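## Task

The cell is paused. Its log, in order: 00:48:04 MOVER earlier run 4952: M06 was thrown away lidless, and its lid remains in LP3 (done). 00:54:56 MOVER took the lid off W09 (N2) and parked it in LP1 (done). 00:55:23 MOVER took the lid off N06 (N3) and parked it in LP2 (done). 00:55:50 MOVER took the lid off W06 (N1) and parked it in LP4 (done). 00:57:32 DISPENSER error, run aborted. 00:57:47 AUTO-RECOVER relid LP4 to N1 (done). 00:58:12 AUTO-RECOVER relid LP1 to N2 (done). 00:58:43 AUTO-RECOVER halted by the watchdog. Give every plate back the lid that came off it, seated all the way down, and then press CONTINUE. Lids carry no labels, so ownership comes only from the log. The plates and the earlier run's lid must finish in their starting places. If two or more plates in the nests lack a lid, press CALL instead, and every plate and lid must finish as it began. Pressing RETRY, CONTINUE or SKIP while holding labware, or while any plate at a nest is not seated in it or any lid there is not seated on a plate, fails the task. Anything kept in place only by the robot at the end does not count. Release and move the gripper away at the end; contact with the panel housing, the CALL key or the key this job requires still counts as away.

## Robot and tools

ROBOT. One arm with six joints (waist, shoulder, elbow, wrist pitch, wrist yaw, wrist roll) and a two-finger parallel gripper. Joint ranges in rad: waist -2.880..2.880, shoulder 0.000..3.142, elbow 0.000..3.019, wrist pitch -1.693..1.571, wrist yaw -1.571..1.571, wrist roll -2.094..2.094. The fingers point along the gripper's own +z and close along its y axis. The reported hand point sits between the finger pads, roughly 1 cm back from the tips. Motions tend to finish a centimetre or more away from the command, usually low; reported position gets less accurate at long reach.

FRAME. Scene frame: origin on the table surface under the arm base, +z up, +y to the left when looking along +x. The base may be slightly tilted. All positions are metres; orientations are quaternions written w first (qw, qx, qy, qz).

DECK AND PANEL. Labels mark nests (N1, N2, ...) and lid parks (LP1..LP4) in no fixed layout. The operator PANEL is toward -y. Its keys, left to right facing it: RETRY (white), CONTINUE (green), SKIP (yellow), CALL (blue). The first three are go keys: the job ends as soon as one goes down. After CALL, the job ends when you stop. A key is pressed by pushing until it latches. A wrong or premature go key is usually worse than none.

TOOLS.
execute_actions(actions): a list of actions run in sequence. Each action is a table of 1 to 15 rows; each row lasts one 1/30 s control step, and a short table repeats its final row to fill 15 steps (0.5 s per action). A row is 8 numbers: x, y, z, qw, qx, qy, qz, opening. x, y, z and the quaternion are an absolute target pose of the hand in the scene frame. opening ranges -1 (closed) to +1 (fully open, 0.094 m). A target more than 0.6 m from the hand's position at the action's start, along any hand axis, gets the action refused; if the first action fails that check, or any action is malformed, nothing runs. An empty list just returns state and images. Repeat the quaternion in every row to hold orientation.
move(target, speed, blocking): one 8-number row as above, an absolute pose plus opening, reached along a straight path. speed is m/s, 0.002 to 0.5 (default 0.25); rotation is capped at twice that in rad/s. Path time 0.5 to 10 s; longer paths stop short. Opening is applied when the move starts. It ignores obstacles; faster contact and a target set deeper past contact both press harder. blocking=false returns after 0.5 s while motion continues; rows and moves are then refused until wait or stop shows it ended.
wait(seconds): 0 to 10, holds the last command, returns early if a running move finishes.
stop(): brakes a running move; fingers keep moving.
zoom_image(camera, region): camera cam_high or cam_wrist; region [x0, y0, x1, y1] in image pixels from the top-left, at most 504 by 504.
finished_scene(scene): ends scene 1 or 2, irreversibly, and reports success.

CONTROL DETAILS. Each step the commanded pose is clipped to within 70 mm and 16 degrees of the measured pose, then damped inverse kinematics tracks it, favouring position over orientation. After an action the arm proceeds at most to the final clipped pose, so distant targets need further actions. Tiny commands of a few mm may not move the hand. The elbow stops just short of straight.

GRIPPING. grip_measured uses the same -1..1 scale as opening. To hold something keep commanding below grip_measured, about 0.03 below for a firm hold. Readings may be off by about 1 mm consistently. Pad force limit is about 50 to 62 N; thin parts get less.

RESULTS. Each result gives the hand pose, Hand target (the pose now being driven toward), Joint positions and Joint velocities (six joints then finger gap in m), joint torques (offset and noisy), grip_measured, and images from cam_high then cam_wrist (672x504). execute_actions results also list hand positions at some steps, HELD marking steps that were held back. A move adds a move: line giving the ending (done, off_target, moving, held, fault), limits (paced = pose clipped; held = some steps blocked, after which the arm may surge faster than speed) and distance to target. pose unreachable means the clearance check, which treats the mount as part of the arm, altered or blocked the command. FAULT and OVER-TEMPERATURE FAULT lines mark stops; MOTOR HOT warns from 85 C, and at 100 C the arm drops what it holds and sags.

CAMERAS. cam_high is fixed (approx. at 0.292, -0.826, 1.039, looking down); cam_wrist rides on the hand. Calibrations are approximate.

AVOID. Dropping, slamming or knocking labware, pushing things off the table (ends the scene), hard presses, long holding of loads (heat), and pressing a go key while gripping or while any plate or lid is unseated. Release and back away before finishing.

Each tool is called after "Emit:" as a command line: name --argument value for each argument, lists and objects as JSON in quotes; but a table of rows of numbers goes row by row, as --pt "numbers of a row", without its own name.

## Session

I'll start by looking at the scene.

Emit:
execute_actions --actions '[]'

Scene clock: 0.00 s.
end_effector_position=(+0.5938, -0.3402, +0.3842) grip_measured=+1.000 end_effector_quat_wxyz=(+0.068, +0.223, +0.972, +0.043)
Joint positions: [-0.596  2.141  1.748 -0.981 -0.323 -0.112  0.094]
Joint velocities: [-0.005 -0.015  0.002 -0.012  0.037 -0.037  0.   ]
Joint torques (N m, as the arm reports them, + toward a larger angle): no reading
Hand target: +0.601, -0.343, +0.389; +0.076, +0.220, +0.972, +0.040

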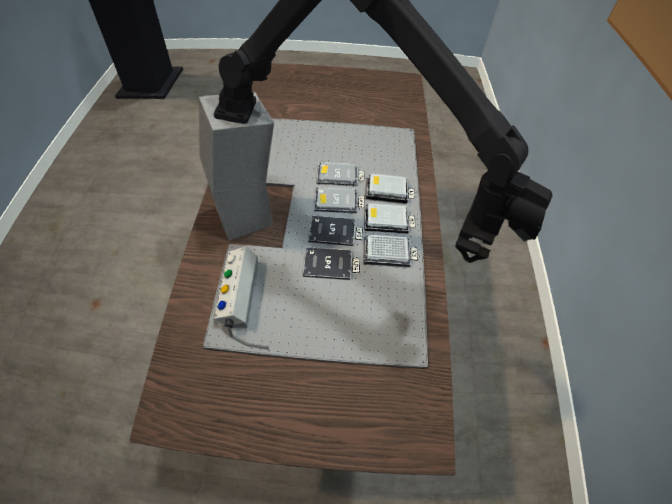

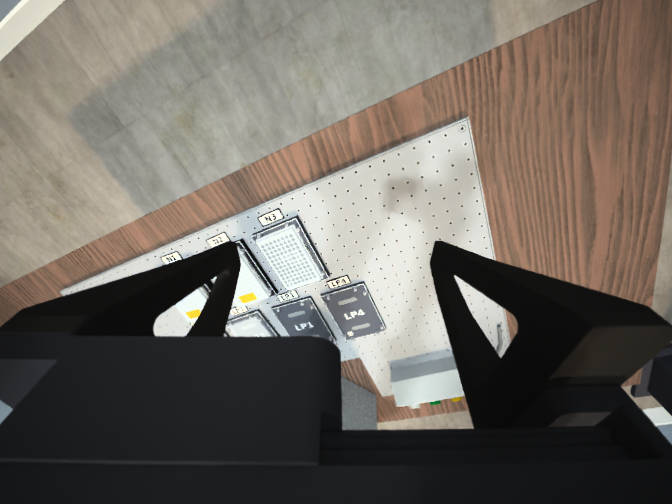

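Emit:
zoom_image --camera "cam_high" --region '[280, 140, 440, 290]'

Emit:
zoom_image --camera "cam_wrist" --region '[140, 190, 400, 360]'

Region (280, 140, 440, 290) of cam_high's 672x504 image, scaled by 3.150, with more detail than that image has; it fills the top 472 rows of this view, and the rest is white.

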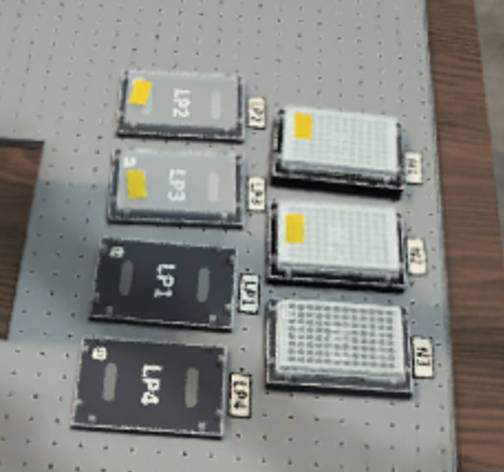

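Region (140, 190, 400, 360) of cam_wrist's 672x504 image, scaled by 1.938, with more detail than that image has; it fills the top 330 rows of this view, and the rest is white.

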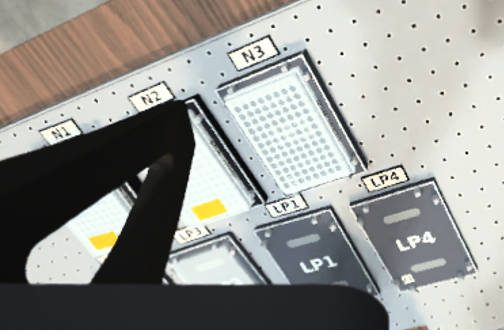

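Emit:
move --target '[0.50, 0.10, 0.28, 0, 0, 1, 0, 1]' --speed 0.3

Scene clock: 12.47 s.
end_effector_position=(+0.4997, +0.1074, +0.2785) grip_measured=+1.000 end_effector_quat_wxyz=(-0.013, -0.010, +1.000, -0.001)
Joint positions: [ 0.203  1.902  1.141 -0.629 -0.073  0.187  0.094]
Joint velocities: [ 0.005 -0.005  0.002 -0.017 -0.007  0.007  0.   ]
Joint torques (N m, as the arm reports them, + toward a larger angle): [ -1.94 -15.4    5.83   1.08   0.29  -0.01]
Hand target: +0.506, +0.102, +0.278; -0.005, +0.001, +1.000, -0.002
Off the commanded pose: 0.008 m, 2 deg.
move: done
camera_calibration (this result's frames):
cam_wrist: T_world_to_cam=[[0.0216913, -0.999719, 0.00959818, 0.0961858], [-0.803108, -0.0117059, 0.595718, 0.244862], [-0.595438, -0.0206303, -0.803136, 0.64676], [0, 0, 0, 1]] pos_world=[0.57967, 0.112368, 0.372645]

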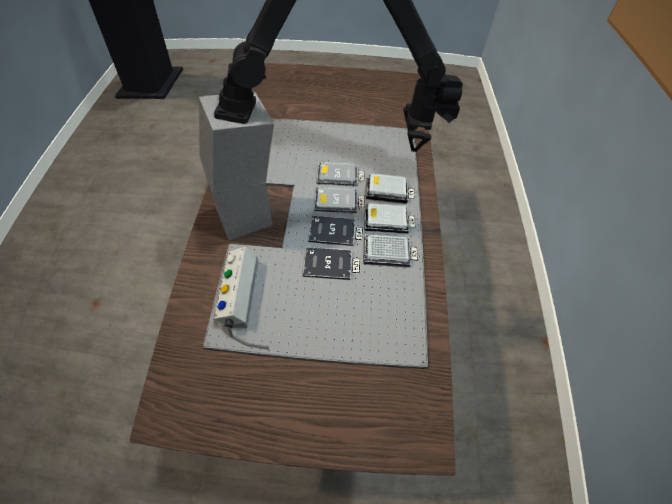

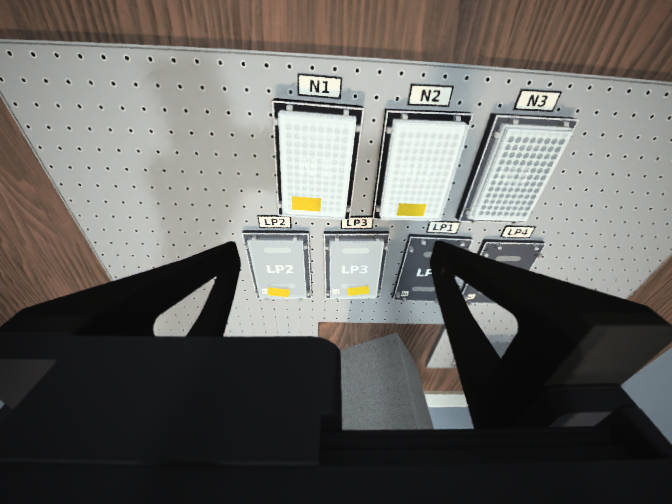

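Emit:
zoom_image --camera "cam_wrist" --region '[230, 60, 590, 320]'

Region (230, 60, 590, 320) of cam_wrist's 672x504 image, scaled by 1.400, with more detail than that image has.

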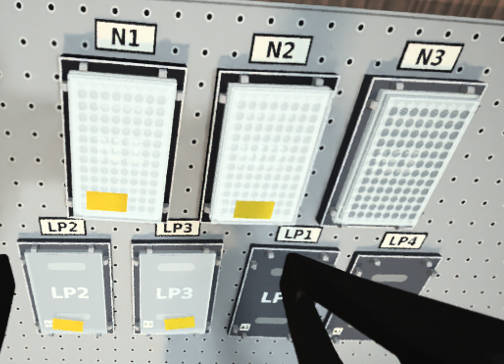

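Emit:
zoom_image --camera "cam_high" --region '[350, 160, 430, 275]'

Region (350, 160, 430, 275) of cam_high's 672x504 image, scaled by 4.383, with more detail than that image has; it fills the left 351 columns of this view, and the rest is white.

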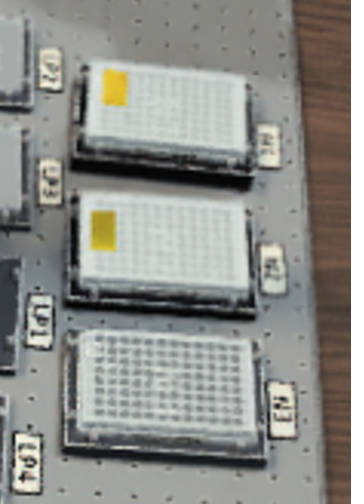

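Emit:
move --target '[0.298, 0.191, 0.13, 0, 0.015, 1, 0, 1]' --speed 0.25

Scene clock: 22.77 s.
end_effector_position=(+0.2980, +0.1946, +0.1310) grip_measured=+1.000 end_effector_quat_wxyz=(-0.005, +0.009, +1.000, -0.001)
Joint positions: [0.578 2.167 0.779 0.024 0.008 0.593 0.094]
Joint velocities: [-0.005  0.005 -0.012  0.007 -0.007 -0.007  0.   ]
Joint torques (N m, as the arm reports them, + toward a larger angle): [  0.35 -12.14   0.12   1.17   0.33   0.01]
Hand target: +0.299, +0.194, +0.128; -0.002, +0.014, +1.000, -0.002
Off the commanded pose: 0.004 m, 1 deg.
move: done
camera_calibration (this result's frames):
cam_wrist: T_world_to_cam=[[-0.0154227, -0.999815, 0.0114756, 0.199969], [-0.812147, 0.0192209, 0.583136, 0.170136], [-0.583249, -0.000326309, -0.812293, 0.40363], [0, 0, 0, 1]] pos_world=[0.376676, 0.196794, 0.226359]

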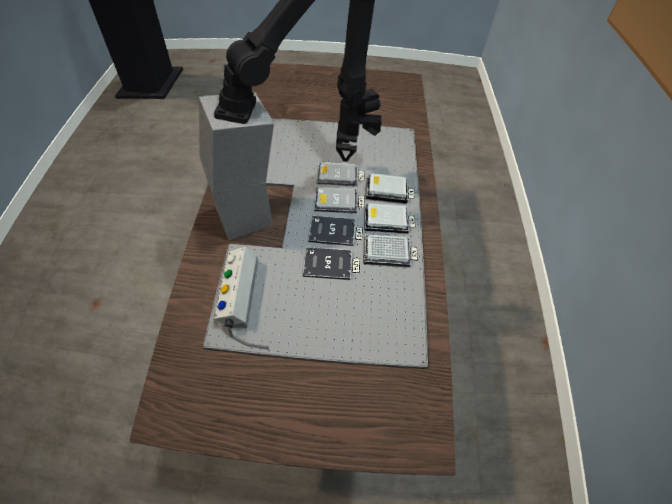

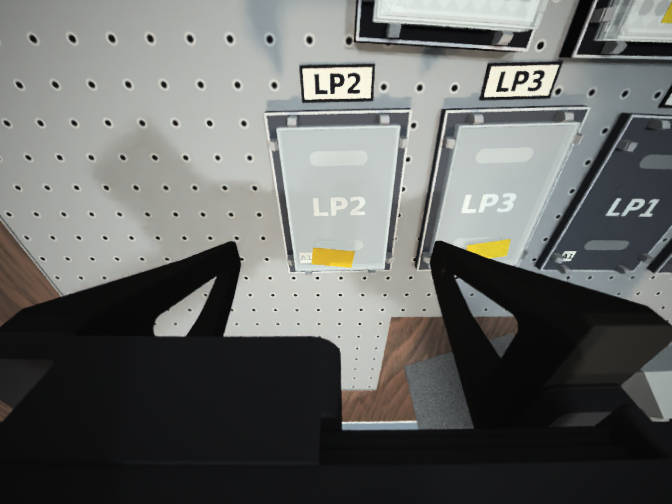

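Emit:
move --target '[0.272, 0.188, 0.06, 0, 0.012, 1, 0, 1]' --speed 0.15

Scene clock: 26.33 s.
end_effector_position=(+0.2733, +0.1833, +0.0616) grip_measured=+1.000 end_effector_quat_wxyz=(-0.003, +0.014, +1.000, -0.002)
Joint positions: [0.588 2.393 0.83  0.202 0.012 0.613 0.094]
Joint velocities: [ 0.005 -0.015  0.002 -0.022  0.037 -0.022  0.   ]
Joint torques (N m, as the arm reports them, + toward a larger angle): [  1.15 -12.27  -1.23   1.14   0.35   0.02]
Hand target: +0.272, +0.188, +0.060; -0.000, +0.012, +1.000, -0.000
Off the commanded pose: 0.005 m, 1 deg.
move: done
camera_calibration (this result's frames):
cam_wrist: T_world_to_cam=[[-0.0263544, -0.999578, 0.0122014, 0.192009], [-0.813562, 0.0285393, 0.580777, 0.189554], [-0.580881, 0.00537943, -0.813971, 0.331235], [0, 0, 0, 1]] pos_world=[0.351682, 0.184737, 0.157184]

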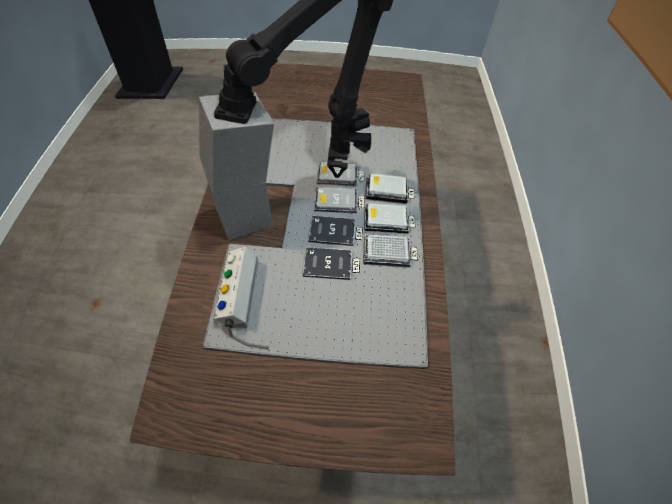

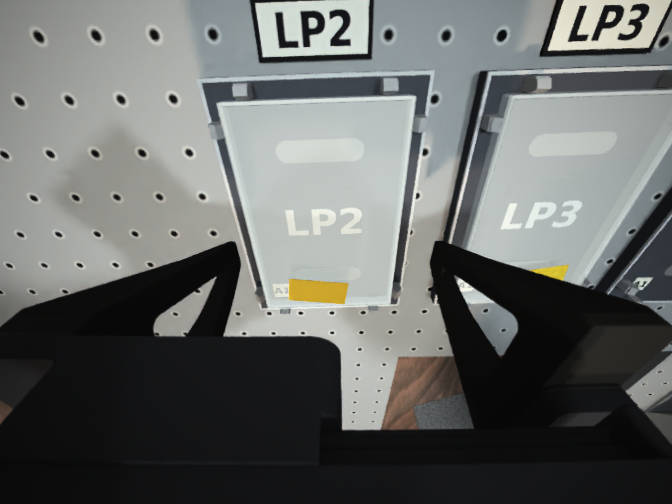

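Emit:
move --target '[0.272, 0.197, 0.05, 0, 0.002, 1, 0, 1]' --speed 0.05

Scene clock: 29.33 s.
end_effector_position=(+0.2811, +0.1979, +0.0566) grip_measured=+1.000 end_effector_quat_wxyz=(+0.005, +0.005, +1.000, +0.005)
Joint positions: [0.608 2.403 0.861 0.202 0.016 0.613 0.094]
Joint velocities: [-0.005 -0.005  0.002 -0.022 -0.11  -0.022  0.   ]
Joint torques (N m, as the arm reports them, + toward a larger angle): [  1.26 -11.51  -1.03   0.9    0.35  -0.03]
Hand target: +0.272, +0.197, +0.050; -0.000, +0.002, +1.000, -0.000
Off the commanded pose: 0.011 m, 1 deg.
move: off_target
camera_calibration (this result's frames):
cam_wrist: T_world_to_cam=[[-0.0066828, -0.999978, -0.000421158, 0.202135], [-0.824113, 0.00526896, 0.5664, 0.206787], [-0.566386, 0.00413223, -0.82413, 0.328291], [0, 0, 0, 1]] pos_world=[0.357706, 0.199684, 0.153515]

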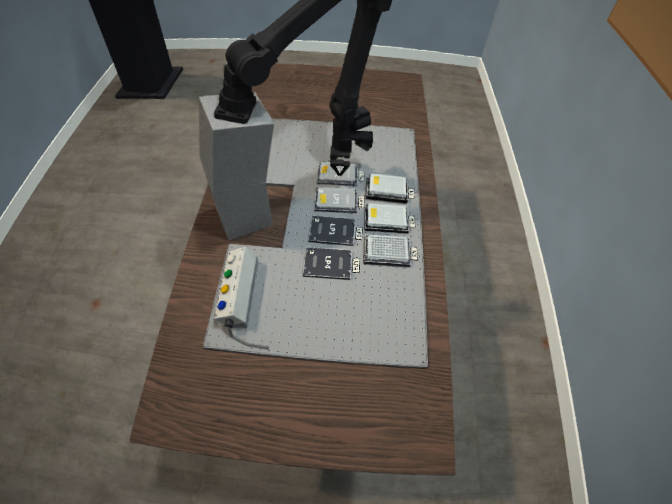

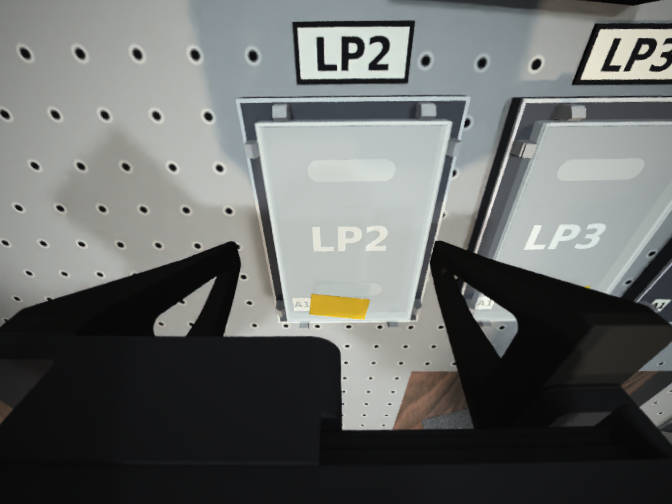

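Emit:
move --target '[0.263, 0.1852, 0.045, 0, 0.002, 1, 0, 1]' --speed 0.05

Scene clock: 32.83 s.
end_effector_position=(+0.2720, +0.1918, +0.0495) grip_measured=+1.000 end_effector_quat_wxyz=(+0.005, +0.005, +1.000, +0.005)
Joint positions: [0.608 2.431 0.851 0.24  0.016 0.613 0.094]
Joint velocities: [ 0.005 -0.005 -0.002 -0.002  0.037 -0.007  0.   ]
Joint torques (N m, as the arm reports them, + toward a larger angle): [  0.32 -11.4   -2.22   1.24   0.24  -0.11]
Hand target: +0.263, +0.185, +0.045; -0.000, +0.002, +1.000, -0.000
Off the commanded pose: 0.012 m, 1 deg.
move: off_target
camera_calibration (this result's frames):
cam_wrist: T_world_to_cam=[[-0.0066828, -0.999978, -0.000421158, 0.195962], [-0.824113, 0.00526896, 0.5664, 0.203378], [-0.566386, 0.00413223, -0.82413, 0.317322], [0, 0, 0, 1]] pos_world=[0.348643, 0.193574, 0.146404]

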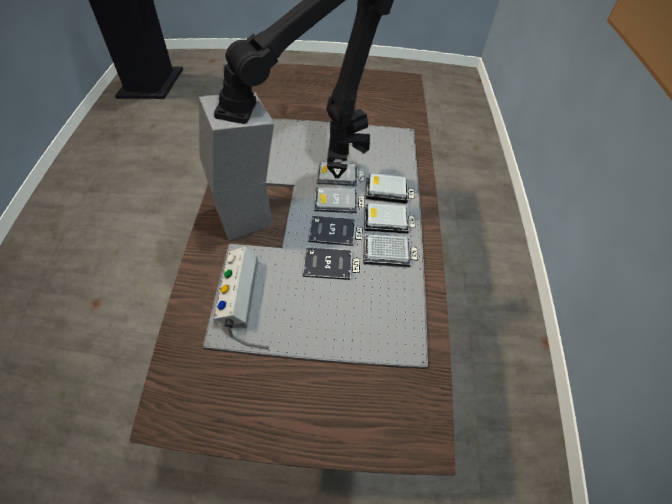

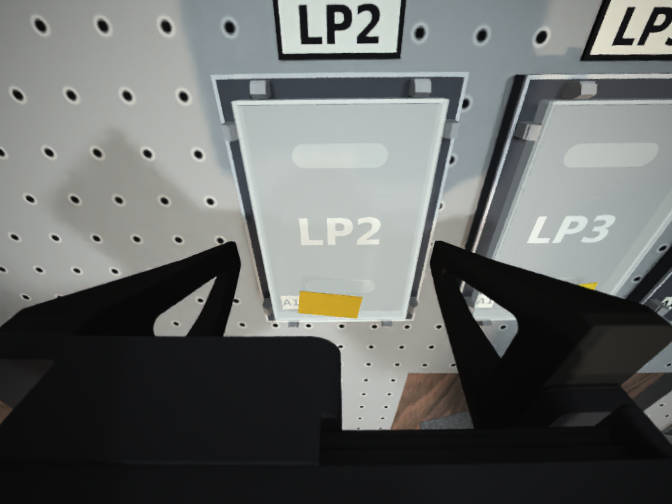

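Emit:
move --target '[0.259, 0.1824, 0.030, 0, 0.002, 1, 0, 1]' --speed 0.04

Scene clock: 35.43 s.
end_effector_position=(+0.2613, +0.1847, +0.0355) grip_measured=+1.000 end_effector_quat_wxyz=(+0.000, +0.004, +1.000, +0.001)
Joint positions: [0.608 2.479 0.858 0.268 0.016 0.613 0.094]
Joint velocities: [-0.005  0.005 -0.002  0.007  0.007  0.051  0.   ]
Joint torques (N m, as the arm reports them, + toward a larger angle): [  0.16 -11.25  -1.61   1.2    0.24  -0.13]
Hand target: +0.259, +0.182, +0.030; +0.000, +0.002, +1.000, -0.000
Off the commanded pose: 0.006 m, 0 deg.
move: done
camera_calibration (this result's frames):
cam_wrist: T_world_to_cam=[[-0.00642481, -0.999955, 0.0070176, 0.18845], [-0.818024, 0.00929196, 0.575109, 0.19986], [-0.575148, -0.0020456, -0.818047, 0.302999], [0, 0, 0, 1]] pos_world=[0.338971, 0.187204, 0.131604]

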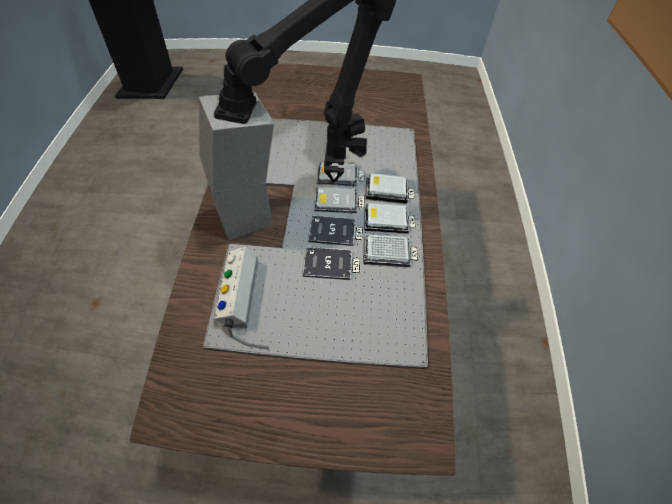

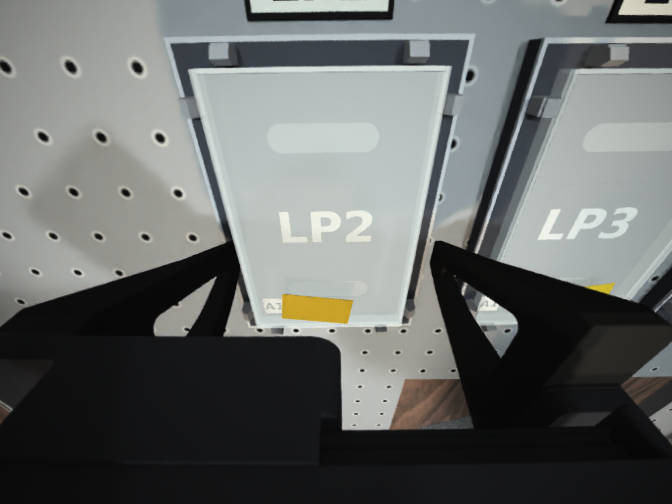

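Emit:
move --target '[0.2709, 0.1908, 0.032, 0, 0.002, 1, 0, 1]' --speed 0.03

Scene clock: 37.10 s.
end_effector_position=(+0.2722, +0.1923, +0.0326) grip_measured=+1.000 end_effector_quat_wxyz=(+0.004, +0.005, +1.000, +0.003)
Joint positions: [0.608 2.479 0.888 0.246 0.016 0.613 0.094]
Joint velocities: [-0.005  0.005 -0.017 -0.007 -0.007 -0.022  0.   ]
Joint torques (N m, as the arm reports them, + toward a larger angle): [  0.16 -12.71  -1.43   0.41   0.22  -0.13]
Hand target: +0.271, +0.191, +0.032; +0.000, +0.002, +1.000, +0.000
Off the commanded pose: 0.002 m, 1 deg.
move: done
camera_calibration (this result's frames):
cam_wrist: T_world_to_cam=[[-0.00660802, -0.999976, 0.00198581, 0.196359], [-0.822153, 0.00656334, 0.569228, 0.212206], [-0.569228, 0.00212883, -0.822177, 0.304682], [0, 0, 0, 1]] pos_world=[0.349197, 0.194313, 0.129319]

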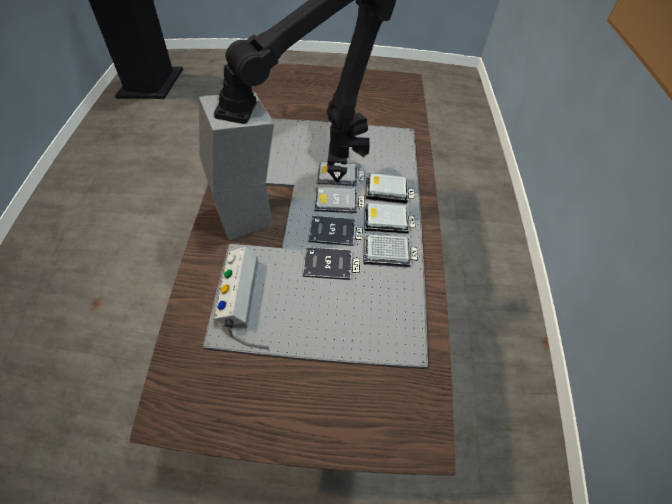

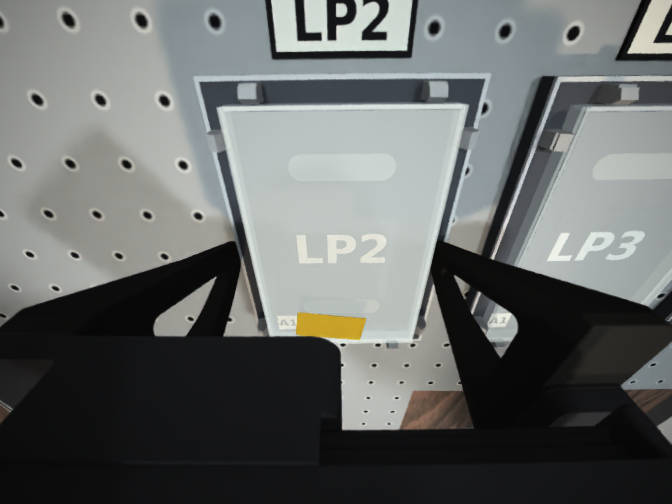

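Emit:
move --target '[0.257, 0.181, 0.034, 0, 0.002, 1, 0, 1]' --speed 0.04

Emit:
move --target '[0.2662, 0.1875, 0.032, 0, 0.002, 1, 0, 1]' --speed 0.03

Scene clock: 39.47 s.
end_effector_position=(+0.2634, +0.1862, +0.0352) grip_measured=+1.000 end_effector_quat_wxyz=(+0.003, +0.004, +1.000, +0.003)
Joint positions: [0.608 2.479 0.861 0.271 0.016 0.613 0.094]
Joint velocities: [-0.005 -0.005  0.002  0.002  0.066 -0.037  0.   ]
Joint torques (N m, as the arm reports them, + toward a larger angle): [  0.23 -11.83  -2.65   1.04   0.23  -0.12]
Hand target: +0.257, +0.181, +0.034; +0.000, +0.002, +1.000, +0.000
Off the commanded pose: 0.008 m, 1 deg.
move: done
camera_calibration (this result's frames):
cam_wrist: T_world_to_cam=[[-0.00656373, -0.999973, 0.00329859, 0.190105], [-0.82108, 0.00727227, 0.570766, 0.203065], [-0.570775, 0.00103795, -0.821106, 0.302389], [0, 0, 0, 1]] pos_world=[0.340577, 0.18831, 0.131764]

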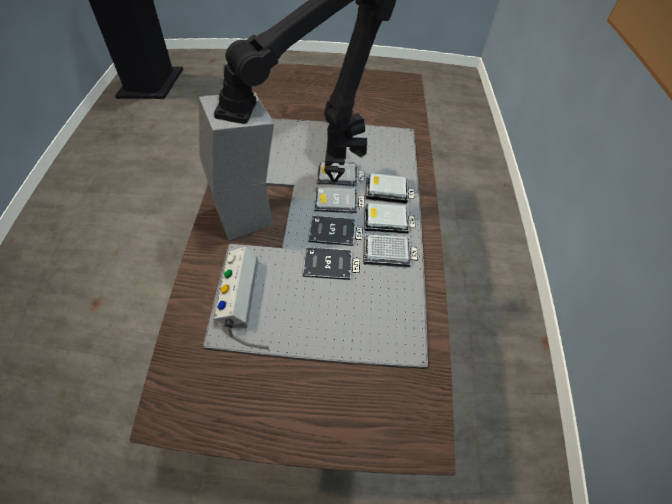

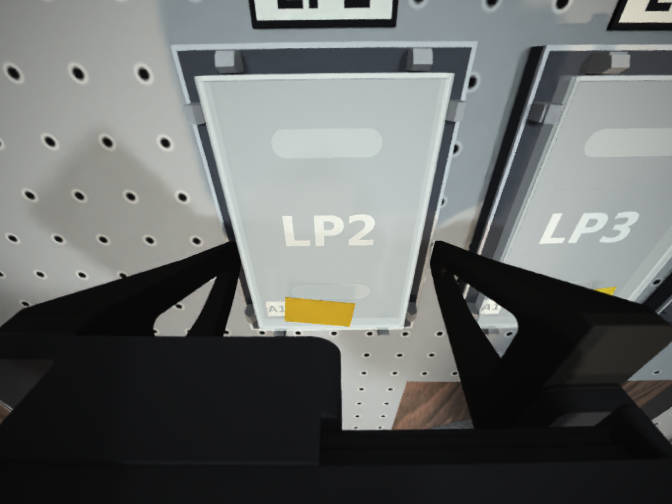

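Scene clock: 40.17 s.
end_effector_position=(+0.2688, +0.1899, +0.0339) grip_measured=+1.000 end_effector_quat_wxyz=(+0.005, +0.005, +1.000, +0.004)
Joint positions: [0.608 2.479 0.875 0.263 0.016 0.613 0.094]
Joint velocities: [-0.015 -0.015 -0.007 -0.002 -0.081  0.051  0.   ]
Joint torques (N m, as the arm reports them, + toward a larger angle): [  0.18 -12.26  -1.52   0.28   0.22  -0.13]
Hand target: +0.266, +0.187, +0.032; -0.000, +0.002, +1.000, -0.000
Off the commanded pose: 0.004 m, 1 deg.
move: done
camera_calibration (this result's frames):
cam_wrist: T_world_to_cam=[[-0.00666323, -0.999978, 0.000235314, 0.194005], [-0.82358, 0.00562129, 0.567173, 0.209319], [-0.567161, 0.0035854, -0.823599, 0.302959], [0, 0, 0, 1]] pos_world=[0.34551, 0.191738, 0.130751]

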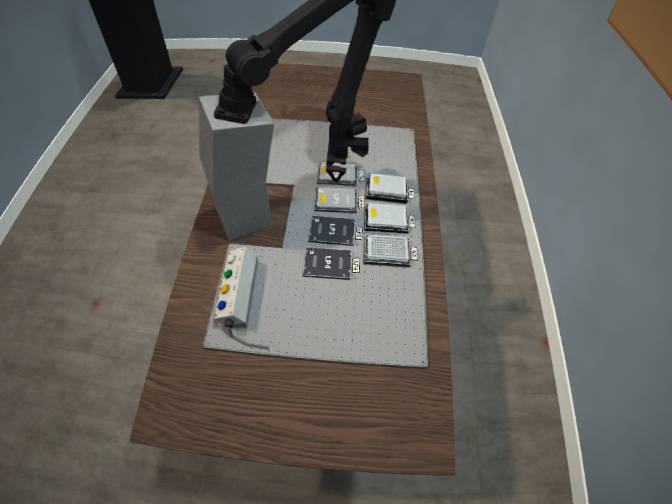

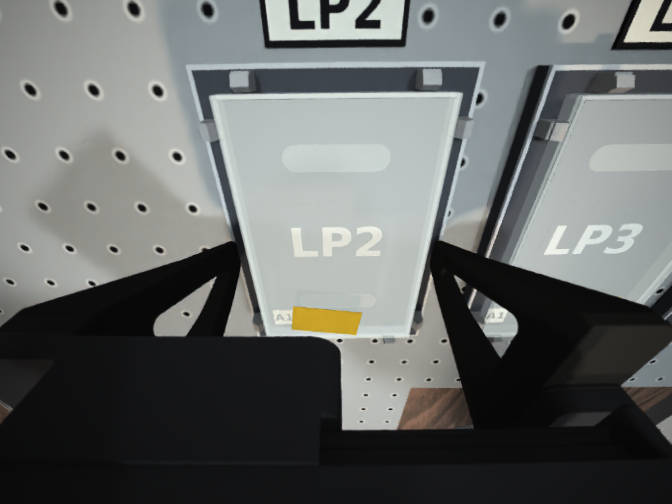

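Emit:
move --target '[0.2675, 0.189, 0.020, 0, 0.002, 1, 0, 1]' --speed 0.02

Scene clock: 41.67 s.
end_effector_position=(+0.2754, +0.1943, +0.0306) grip_measured=+1.000 end_effector_quat_wxyz=(+0.010, +0.005, +1.000, +0.007)
Joint positions: [0.608 2.485 0.893 0.263 0.017 0.613 0.094]
Joint velocities: [-0.024 -0.005  0.002 -0.017  0.037 -0.051  0.   ]
Joint torques (N m, as the arm reports them, + toward a larger angle): [  0.15 -10.52  -0.53   0.49   0.2   -0.12]
Hand target: +0.267, +0.189, +0.020; +0.000, +0.002, +1.000, +0.000
Off the commanded pose: 0.014 m, 1 deg.
move: off_target
camera_calibration (this result's frames):
cam_wrist: T_world_to_cam=[[-0.00686, -0.999961, -0.00561176, 0.198656], [-0.829421, 0.00255511, 0.558617, 0.219058], [-0.558581, 0.00848664, -0.829406, 0.300819], [0, 0, 0, 1]] pos_world=[0.351086, 0.195536, 0.128247]

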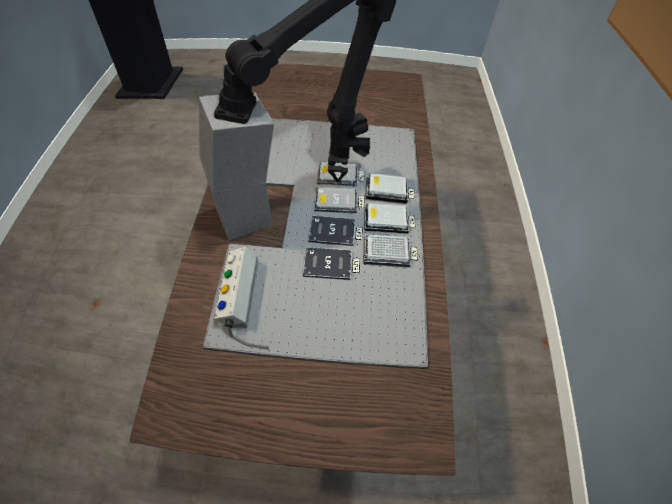

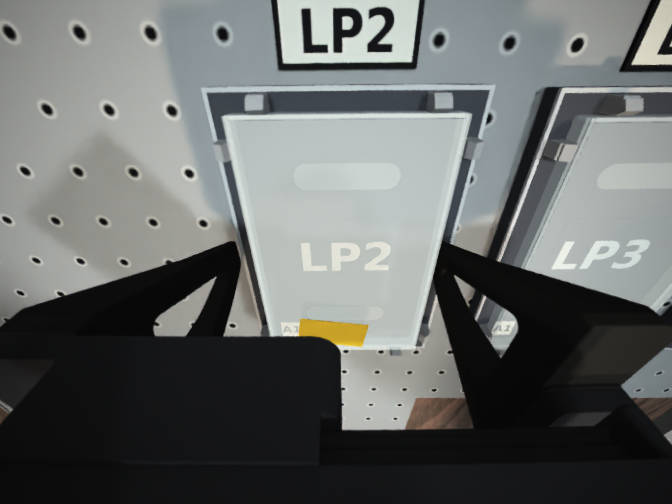

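Emit:
move --target '[0.2663, 0.1880, 0.065, 0, 0.002, 1, 0, 1]' --speed 0.06

Emit:
move --target '[0.2663, 0.1880, 0.030, 0, 0.002, 1, 0, 1]' --speed 0.03

Scene clock: 47.83 s.
end_effector_position=(+0.2692, +0.1894, +0.0604) grip_measured=+1.000 end_effector_quat_wxyz=(+0.003, +0.005, +1.000, +0.002)
Joint positions: [0.608 2.399 0.824 0.23  0.017 0.613 0.094]
Joint velocities: [-0.015  0.005  0.007 -0.017  0.022 -0.007  0.   ]
Joint torques (N m, as the arm reports them, + toward a larger angle): [  0.45 -13.76  -2.43   0.36   0.22  -0.1 ]
Hand target: +0.266, +0.188, +0.065; +0.000, +0.002, +1.000, -0.000
Off the commanded pose: 0.006 m, 1 deg.
move: done
camera_calibration (this result's frames):
cam_wrist: T_world_to_cam=[[-0.00659047, -0.999971, 0.00379847, 0.193291], [-0.821809, 0.00758036, 0.569713, 0.19364], [-0.569725, 0.000633056, -0.821835, 0.326234], [0, 0, 0, 1]] pos_world=[0.346273, 0.191611, 0.157057]

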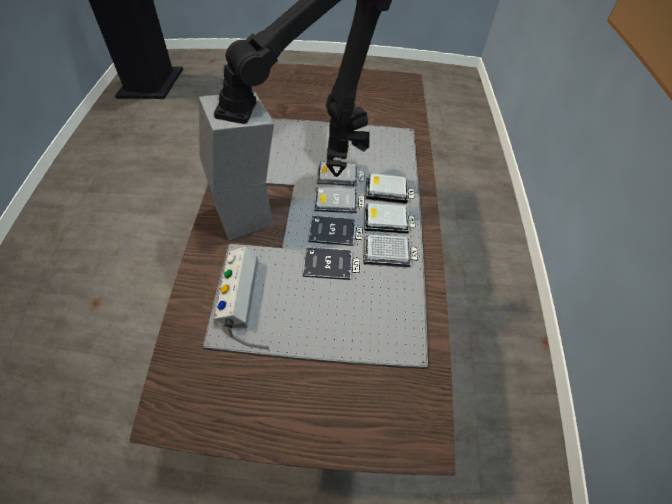

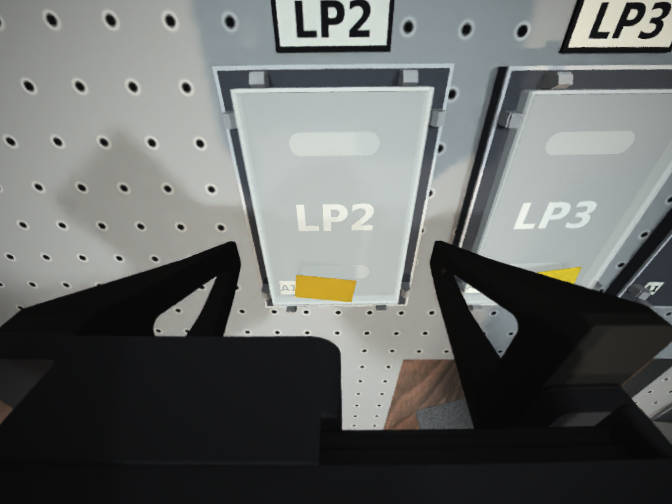

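Scene clock: 49.13 s.
end_effector_position=(+0.2709, +0.1911, +0.0361) grip_measured=+1.000 end_effector_quat_wxyz=(+0.002, +0.004, +1.000, +0.002)
Joint positions: [0.608 2.469 0.88  0.241 0.017 0.613 0.094]
Joint velocities: [ 0.005  0.005 -0.012  0.002 -0.051  0.051  0.   ]
Joint torques (N m, as the arm reports them, + toward a larger angle): [  0.31 -11.43  -1.39   1.19   0.19  -0.12]
Hand target: +0.266, +0.188, +0.030; +0.000, +0.002, +1.000, +0.000
Off the commanded pose: 0.008 m, 0 deg.
move: done
camera_calibration (this result's frames):
cam_wrist: T_world_to_cam=[[-0.00653457, -0.999964, 0.00532998, 0.195003], [-0.820556, 0.00840839, 0.571505, 0.208322], [-0.571529, -0.000639008, -0.820581, 0.307891], [0, 0, 0, 1]] pos_world=[0.348183, 0.193441, 0.132553]

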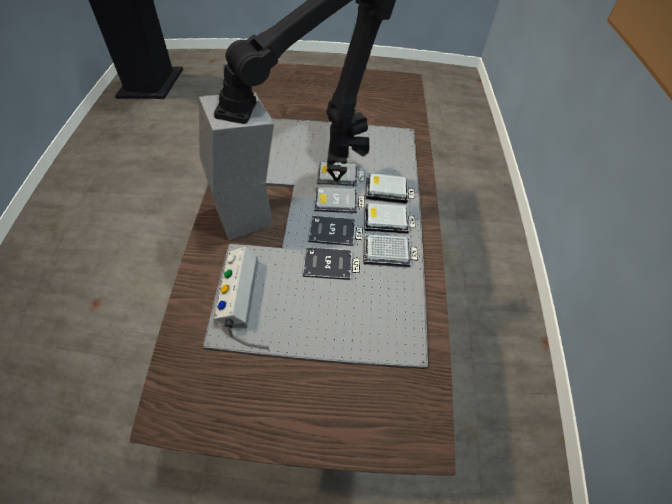

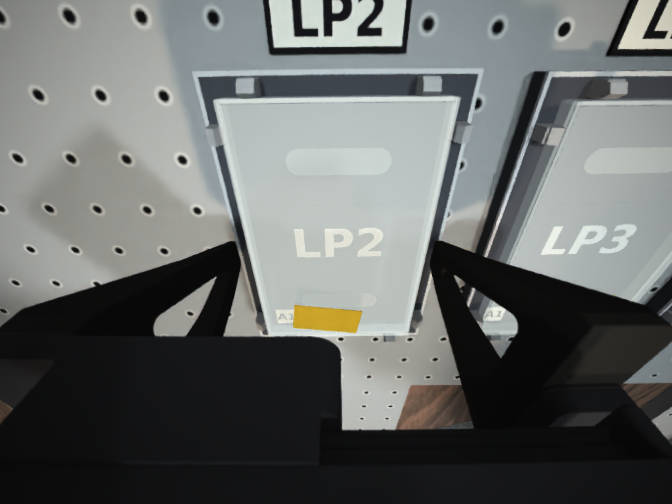

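Emit:
execute_actions --actions '[[[0.2663,0.1880,0.0294,0,0.002,1,0,1],[0.2662,0.1880,0.0288,0,0.002,1,0,1],[0.2662,0.1879,0.0282,0,0.002,1,0,1],[0.2661,0.1879,0.0276,0,0.002,1,0,1],[0.2661,0.1878,0.0270,0,0.002,1,0,1],[0.2660,0.1878,0.0264,0,0.002,1,0,1],[0.2660,0.1878,0.0258,0,0.002,1,0,1],[0.2659,0.1877,0.0252,0,0.002,1,0,1],[0.2659,0.1877,0.0246,0,0.002,1,0,1],[0.2658,0.1877,0.0240,0,0.002,1,0,1],[0.2658,0.1876,0.0234,0,0.002,1,0,1],[0.2657,0.1876,0.0228,0,0.002,1,0,1],[0.2657,0.1876,0.0222,0,0.002,1,0,1],[0.2656,0.1875,0.0216,0,0.002,1,0,1],[0.2656,0.1875,0.0210,0,0.002,1,0,1]],[[0.2655,0.1875,0.0204,0,0.002,1,0,1],[0.2655,0.1874,0.0198,0,0.002,1,0,1],[0.2654,0.1874,0.0192,0,0.002,1,0,1],[0.2654,0.1874,0.0186,0,0.002,1,0,1],[0.2653,0.1873,0.0180,0,0.002,1,0,1],[0.2653,0.1873,0.0174,0,0.002,1,0,1],[0.2652,0.1873,0.0168,0,0.002,1,0,1],[0.2652,0.1872,0.0162,0,0.002,1,0,1],[0.2651,0.1872,0.0156,0,0.002,1,0,1],[0.2651,0.1872,0.0150,0,0.002,1,0,1],[0.2650,0.1871,0.0144,0,0.002,1,0,1],[0.2650,0.1871,0.0138,0,0.002,1,0,1],[0.2650,0.1871,0.0132,0,0.002,1,0,1],[0.2650,0.1871,0.0126,0,0.002,1,0,1],[0.2650,0.1871,0.0120,0,0.002,1,0,1]],[[0.2650,0.1871,0.0120,0,0.002,1,0,1]]]'

Scene clock: 52.80 s.
end_effector_position=(+0.2715, +0.1917, +0.0299) grip_measured=+1.000 end_effector_quat_wxyz=(+0.004, +0.004, +1.000, +0.003)
Joint positions: [0.608 2.487 0.892 0.253 0.017 0.612 0.094]
Joint velocities: [-0.005 -0.005 -0.007 -0.012 -0.051 -0.066  0.   ]
Joint torques (N m, as the arm reports them, + toward a larger angle): [ 0.23 -8.82  0.28  1.43  0.2  -0.12]
Hand target: +0.264, +0.187, +0.013; +0.000, +0.002, +1.000, -0.000
Off the commanded pose: 0.020 m, 1 deg.
Step readings (end_effector_position; steps 1 to 15: 1st action; 16 to 30: 2nd action; 31 to 45: 3rd action):
0: (+0.2709, +0.1911, +0.0361)
1: (+0.2709, +0.1911, +0.0361)
2: (+0.2708, +0.1910, +0.0360)
4: (+0.2710, +0.1912, +0.0357)
8: (+0.2716, +0.1916, +0.0334)
15: (+0.2712, +0.1914, +0.0303)
16: (+0.2712, +0.1914, +0.0303)
17: (+0.2713, +0.1915, +0.0303)
19: (+0.2714, +0.1915, +0.0303)
23: (+0.2714, +0.1915, +0.0301)
30: (+0.2714, +0.1916, +0.0299)
31: (+0.2715, +0.1917, +0.0299)
32: (+0.2715, +0.1917, +0.0299)
34: (+0.2715, +0.1917, +0.0299)
38: (+0.2715, +0.1917, +0.0299)
45: end_effector_position above
camera_calibration (this result's frames):
cam_wrist: T_world_to_cam=[[-0.00587547, -0.999981, 0.00196101, 0.195547], [-0.822943, 0.00594932, 0.568093, 0.213523], [-0.568094, 0.00172401, -0.822962, 0.301802], [0, 0, 0, 1]] pos_world=[0.348318, 0.193753, 0.126687]

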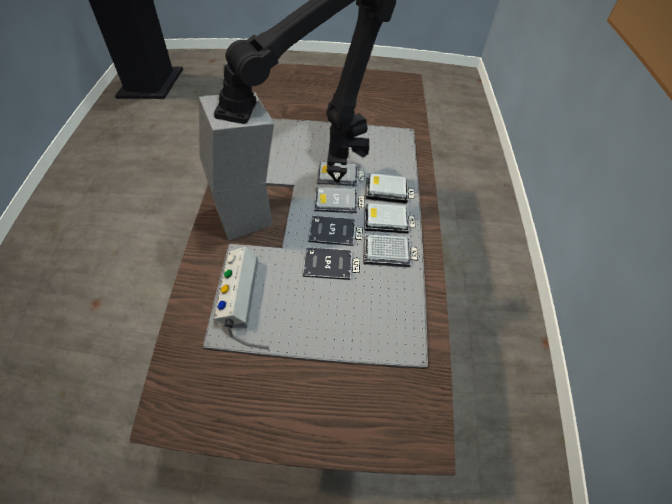

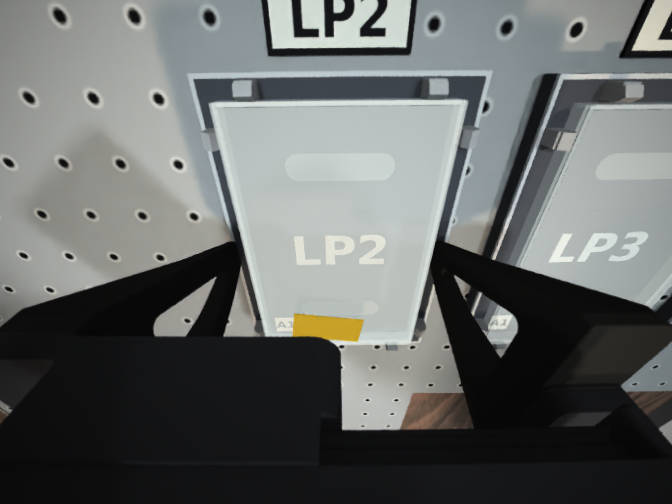

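Emit:
execute_actions --actions '[[[0.2680,0.1895,0.028,0,0.002,1,0,0.9],[0.2680,0.1895,0.028,0,0.002,1,0,0.85],[0.2680,0.1895,0.028,0,0.002,1,0,0.8],[0.2680,0.1895,0.028,0,0.002,1,0,0.78],[0.2680,0.1895,0.028,0,0.002,1,0,0.76],[0.2680,0.1895,0.028,0,0.002,1,0,0.74],[0.2680,0.1895,0.028,0,0.002,1,0,0.72]],[[0.2680,0.1895,0.028,0,0.002,1,0,0.72]]]'

Scene clock: 55.03 s.
end_effector_position=(+0.2710, +0.1899, +0.0303) grip_measured=+0.782 end_effector_quat_wxyz=(+0.005, +0.004, +1.000, +0.001)
Joint positions: [0.607 2.487 0.889 0.253 0.021 0.611 0.084]
Joint velocities: [-0.005 -0.005  0.002 -0.007 -0.051 -0.007  0.   ]
Joint torques (N m, as the arm reports them, + toward a larger angle): [  0.4  -12.33  -1.42   0.51   0.03  -0.09]
Hand target: +0.268, +0.190, +0.028; +0.000, +0.002, +1.000, -0.000
Off the commanded pose: 0.004 m, 1 deg.
Step readings (end_effector_position; steps 1 to 15: 1st action; 16 to 30: 2nd action):
0: (+0.2715, +0.1917, +0.0299)
1: (+0.2711, +0.1917, +0.0301)
2: (+0.2714, +0.1915, +0.0302)
4: (+0.2710, +0.1900, +0.0303)
8: (+0.2710, +0.1899, +0.0303)
15: (+0.2710, +0.1899, +0.0303)
16: (+0.2710, +0.1899, +0.0303)
17: (+0.2710, +0.1899, +0.0303)
19: (+0.2710, +0.1899, +0.0303)
23: (+0.2710, +0.1899, +0.0303)
30: end_effector_position above
camera_calibration (this result's frames):
cam_wrist: T_world_to_cam=[[-0.00547213, -0.999961, 0.00693875, 0.193528], [-0.823303, 0.00844357, 0.56754, 0.212564], [-0.567576, -0.00260704, -0.823317, 0.302622], [0, 0, 0, 1]] pos_world=[0.347825, 0.192514, 0.127172]

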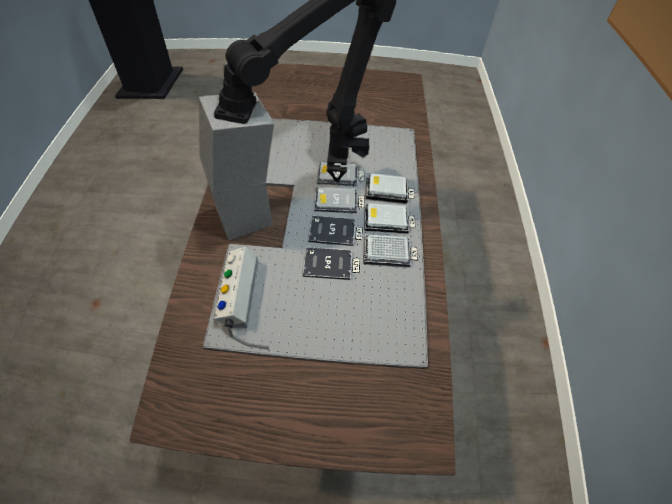

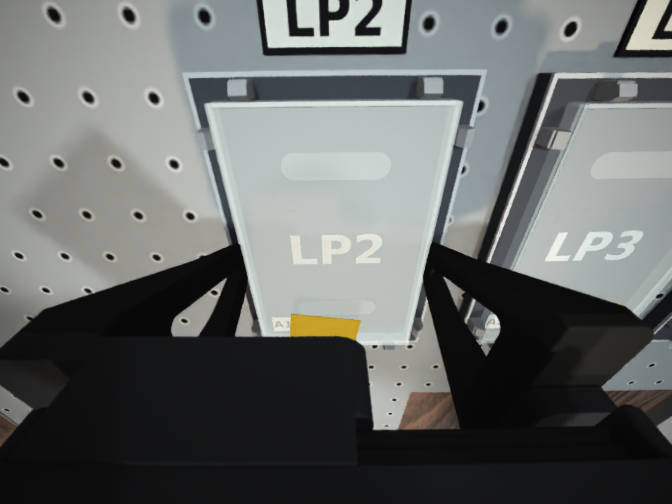

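Emit:
move --target '[0.271, 0.190, 0.11, 0, 0.002, 1, 0, 0.73]' --speed 0.06

Emit:
move --target '[0.455, -0.13, 0.13, 0, 0.0, 1, 0, 0.73]' --speed 0.2

Scene clock: 60.00 s.
end_effector_position=(+0.2738, +0.1902, +0.1059) grip_measured=+0.782 end_effector_quat_wxyz=(+0.003, +0.004, +1.000, -0.000)
Joint positions: [0.607 2.255 0.753 0.154 0.021 0.611 0.084]
Joint velocities: [-0.005 -0.015 -0.017 -0.002 -0.081 -0.022 -0.002]
Joint torques (N m, as the arm reports them, + toward a larger angle): [  0.46 -13.9   -1.58   0.42   0.02  -0.08]
Hand target: +0.271, +0.190, +0.110; -0.000, +0.002, +1.000, -0.000
Off the commanded pose: 0.005 m, 0 deg.
move: done
camera_calibration (this result's frames):
cam_wrist: T_world_to_cam=[[-0.00539558, -0.999943, 0.00921446, 0.192995], [-0.821819, 0.00968391, 0.569667, 0.171063], [-0.569723, -0.00449893, -0.821824, 0.367151], [0, 0, 0, 1]] pos_world=[0.350798, 0.192979, 0.202507]

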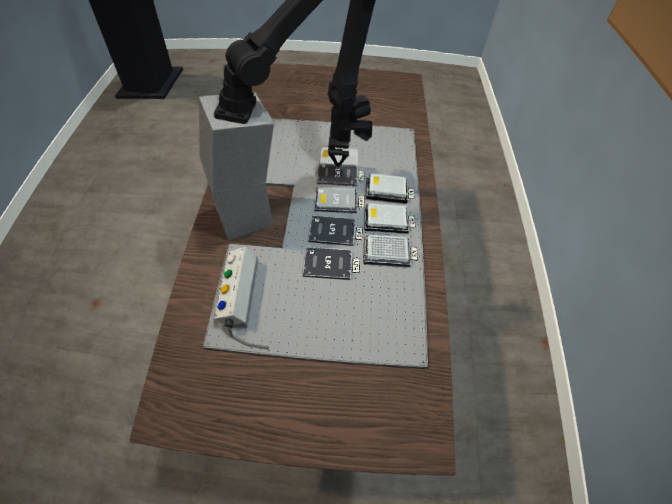

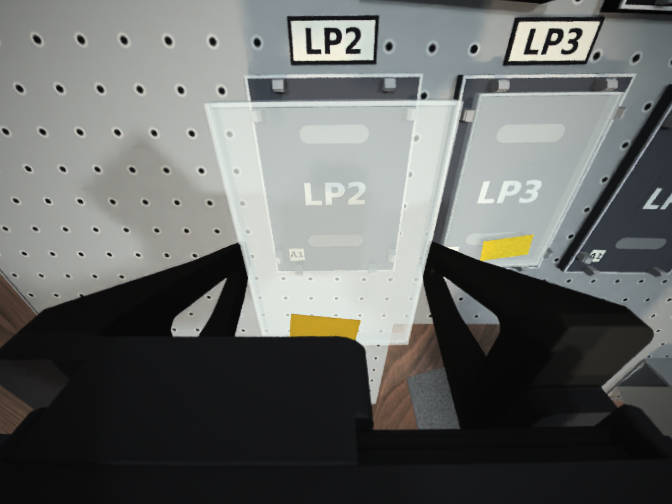

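Scene clock: 62.47 s.
end_effector_position=(+0.4602, -0.1347, +0.1416) grip_measured=+0.782 end_effector_quat_wxyz=(+0.019, +0.003, +1.000, -0.002)
Joint positions: [-0.26   2.252  1.106 -0.232 -0.16  -0.238  0.084]
Joint velocities: [-0.024 -0.005  0.017 -0.002 -0.066  0.051  0.001]
Joint torques (N m, as the arm reports them, + toward a larger angle): [ -2.95 -14.     3.18   0.39  -0.06  -0.14]
Hand target: +0.452, -0.133, +0.132; +0.006, +0.000, +1.000, +0.003
Off the commanded pose: 0.014 m, 2 deg.
move: off_target
camera_calibration (this result's frames):
cam_wrist: T_world_to_cam=[[-0.0039111, -0.999921, 0.0119751, -0.132215], [-0.83883, 0.00979962, 0.544305, 0.318536], [-0.54438, -0.00791622, -0.838802, 0.491518], [0, 0, 0, 1]] pos_world=[0.534253, -0.131435, 0.240488]

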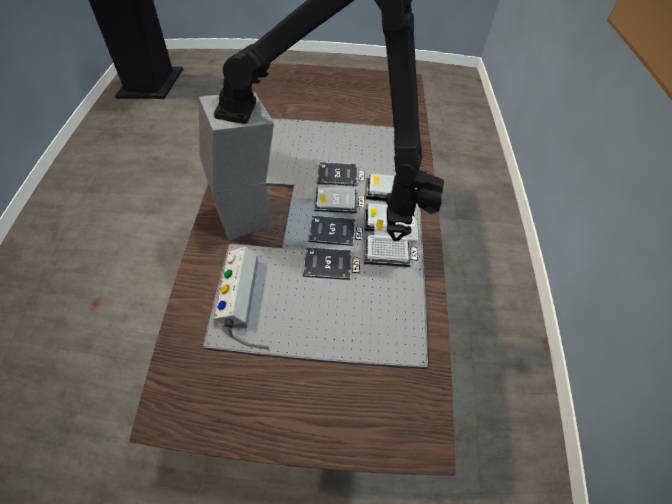

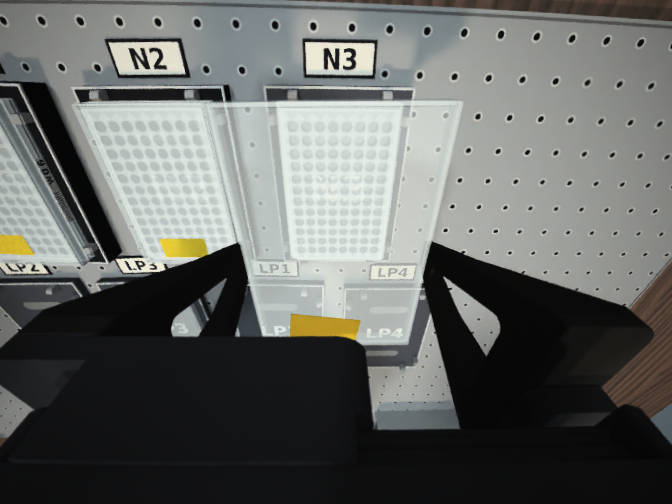

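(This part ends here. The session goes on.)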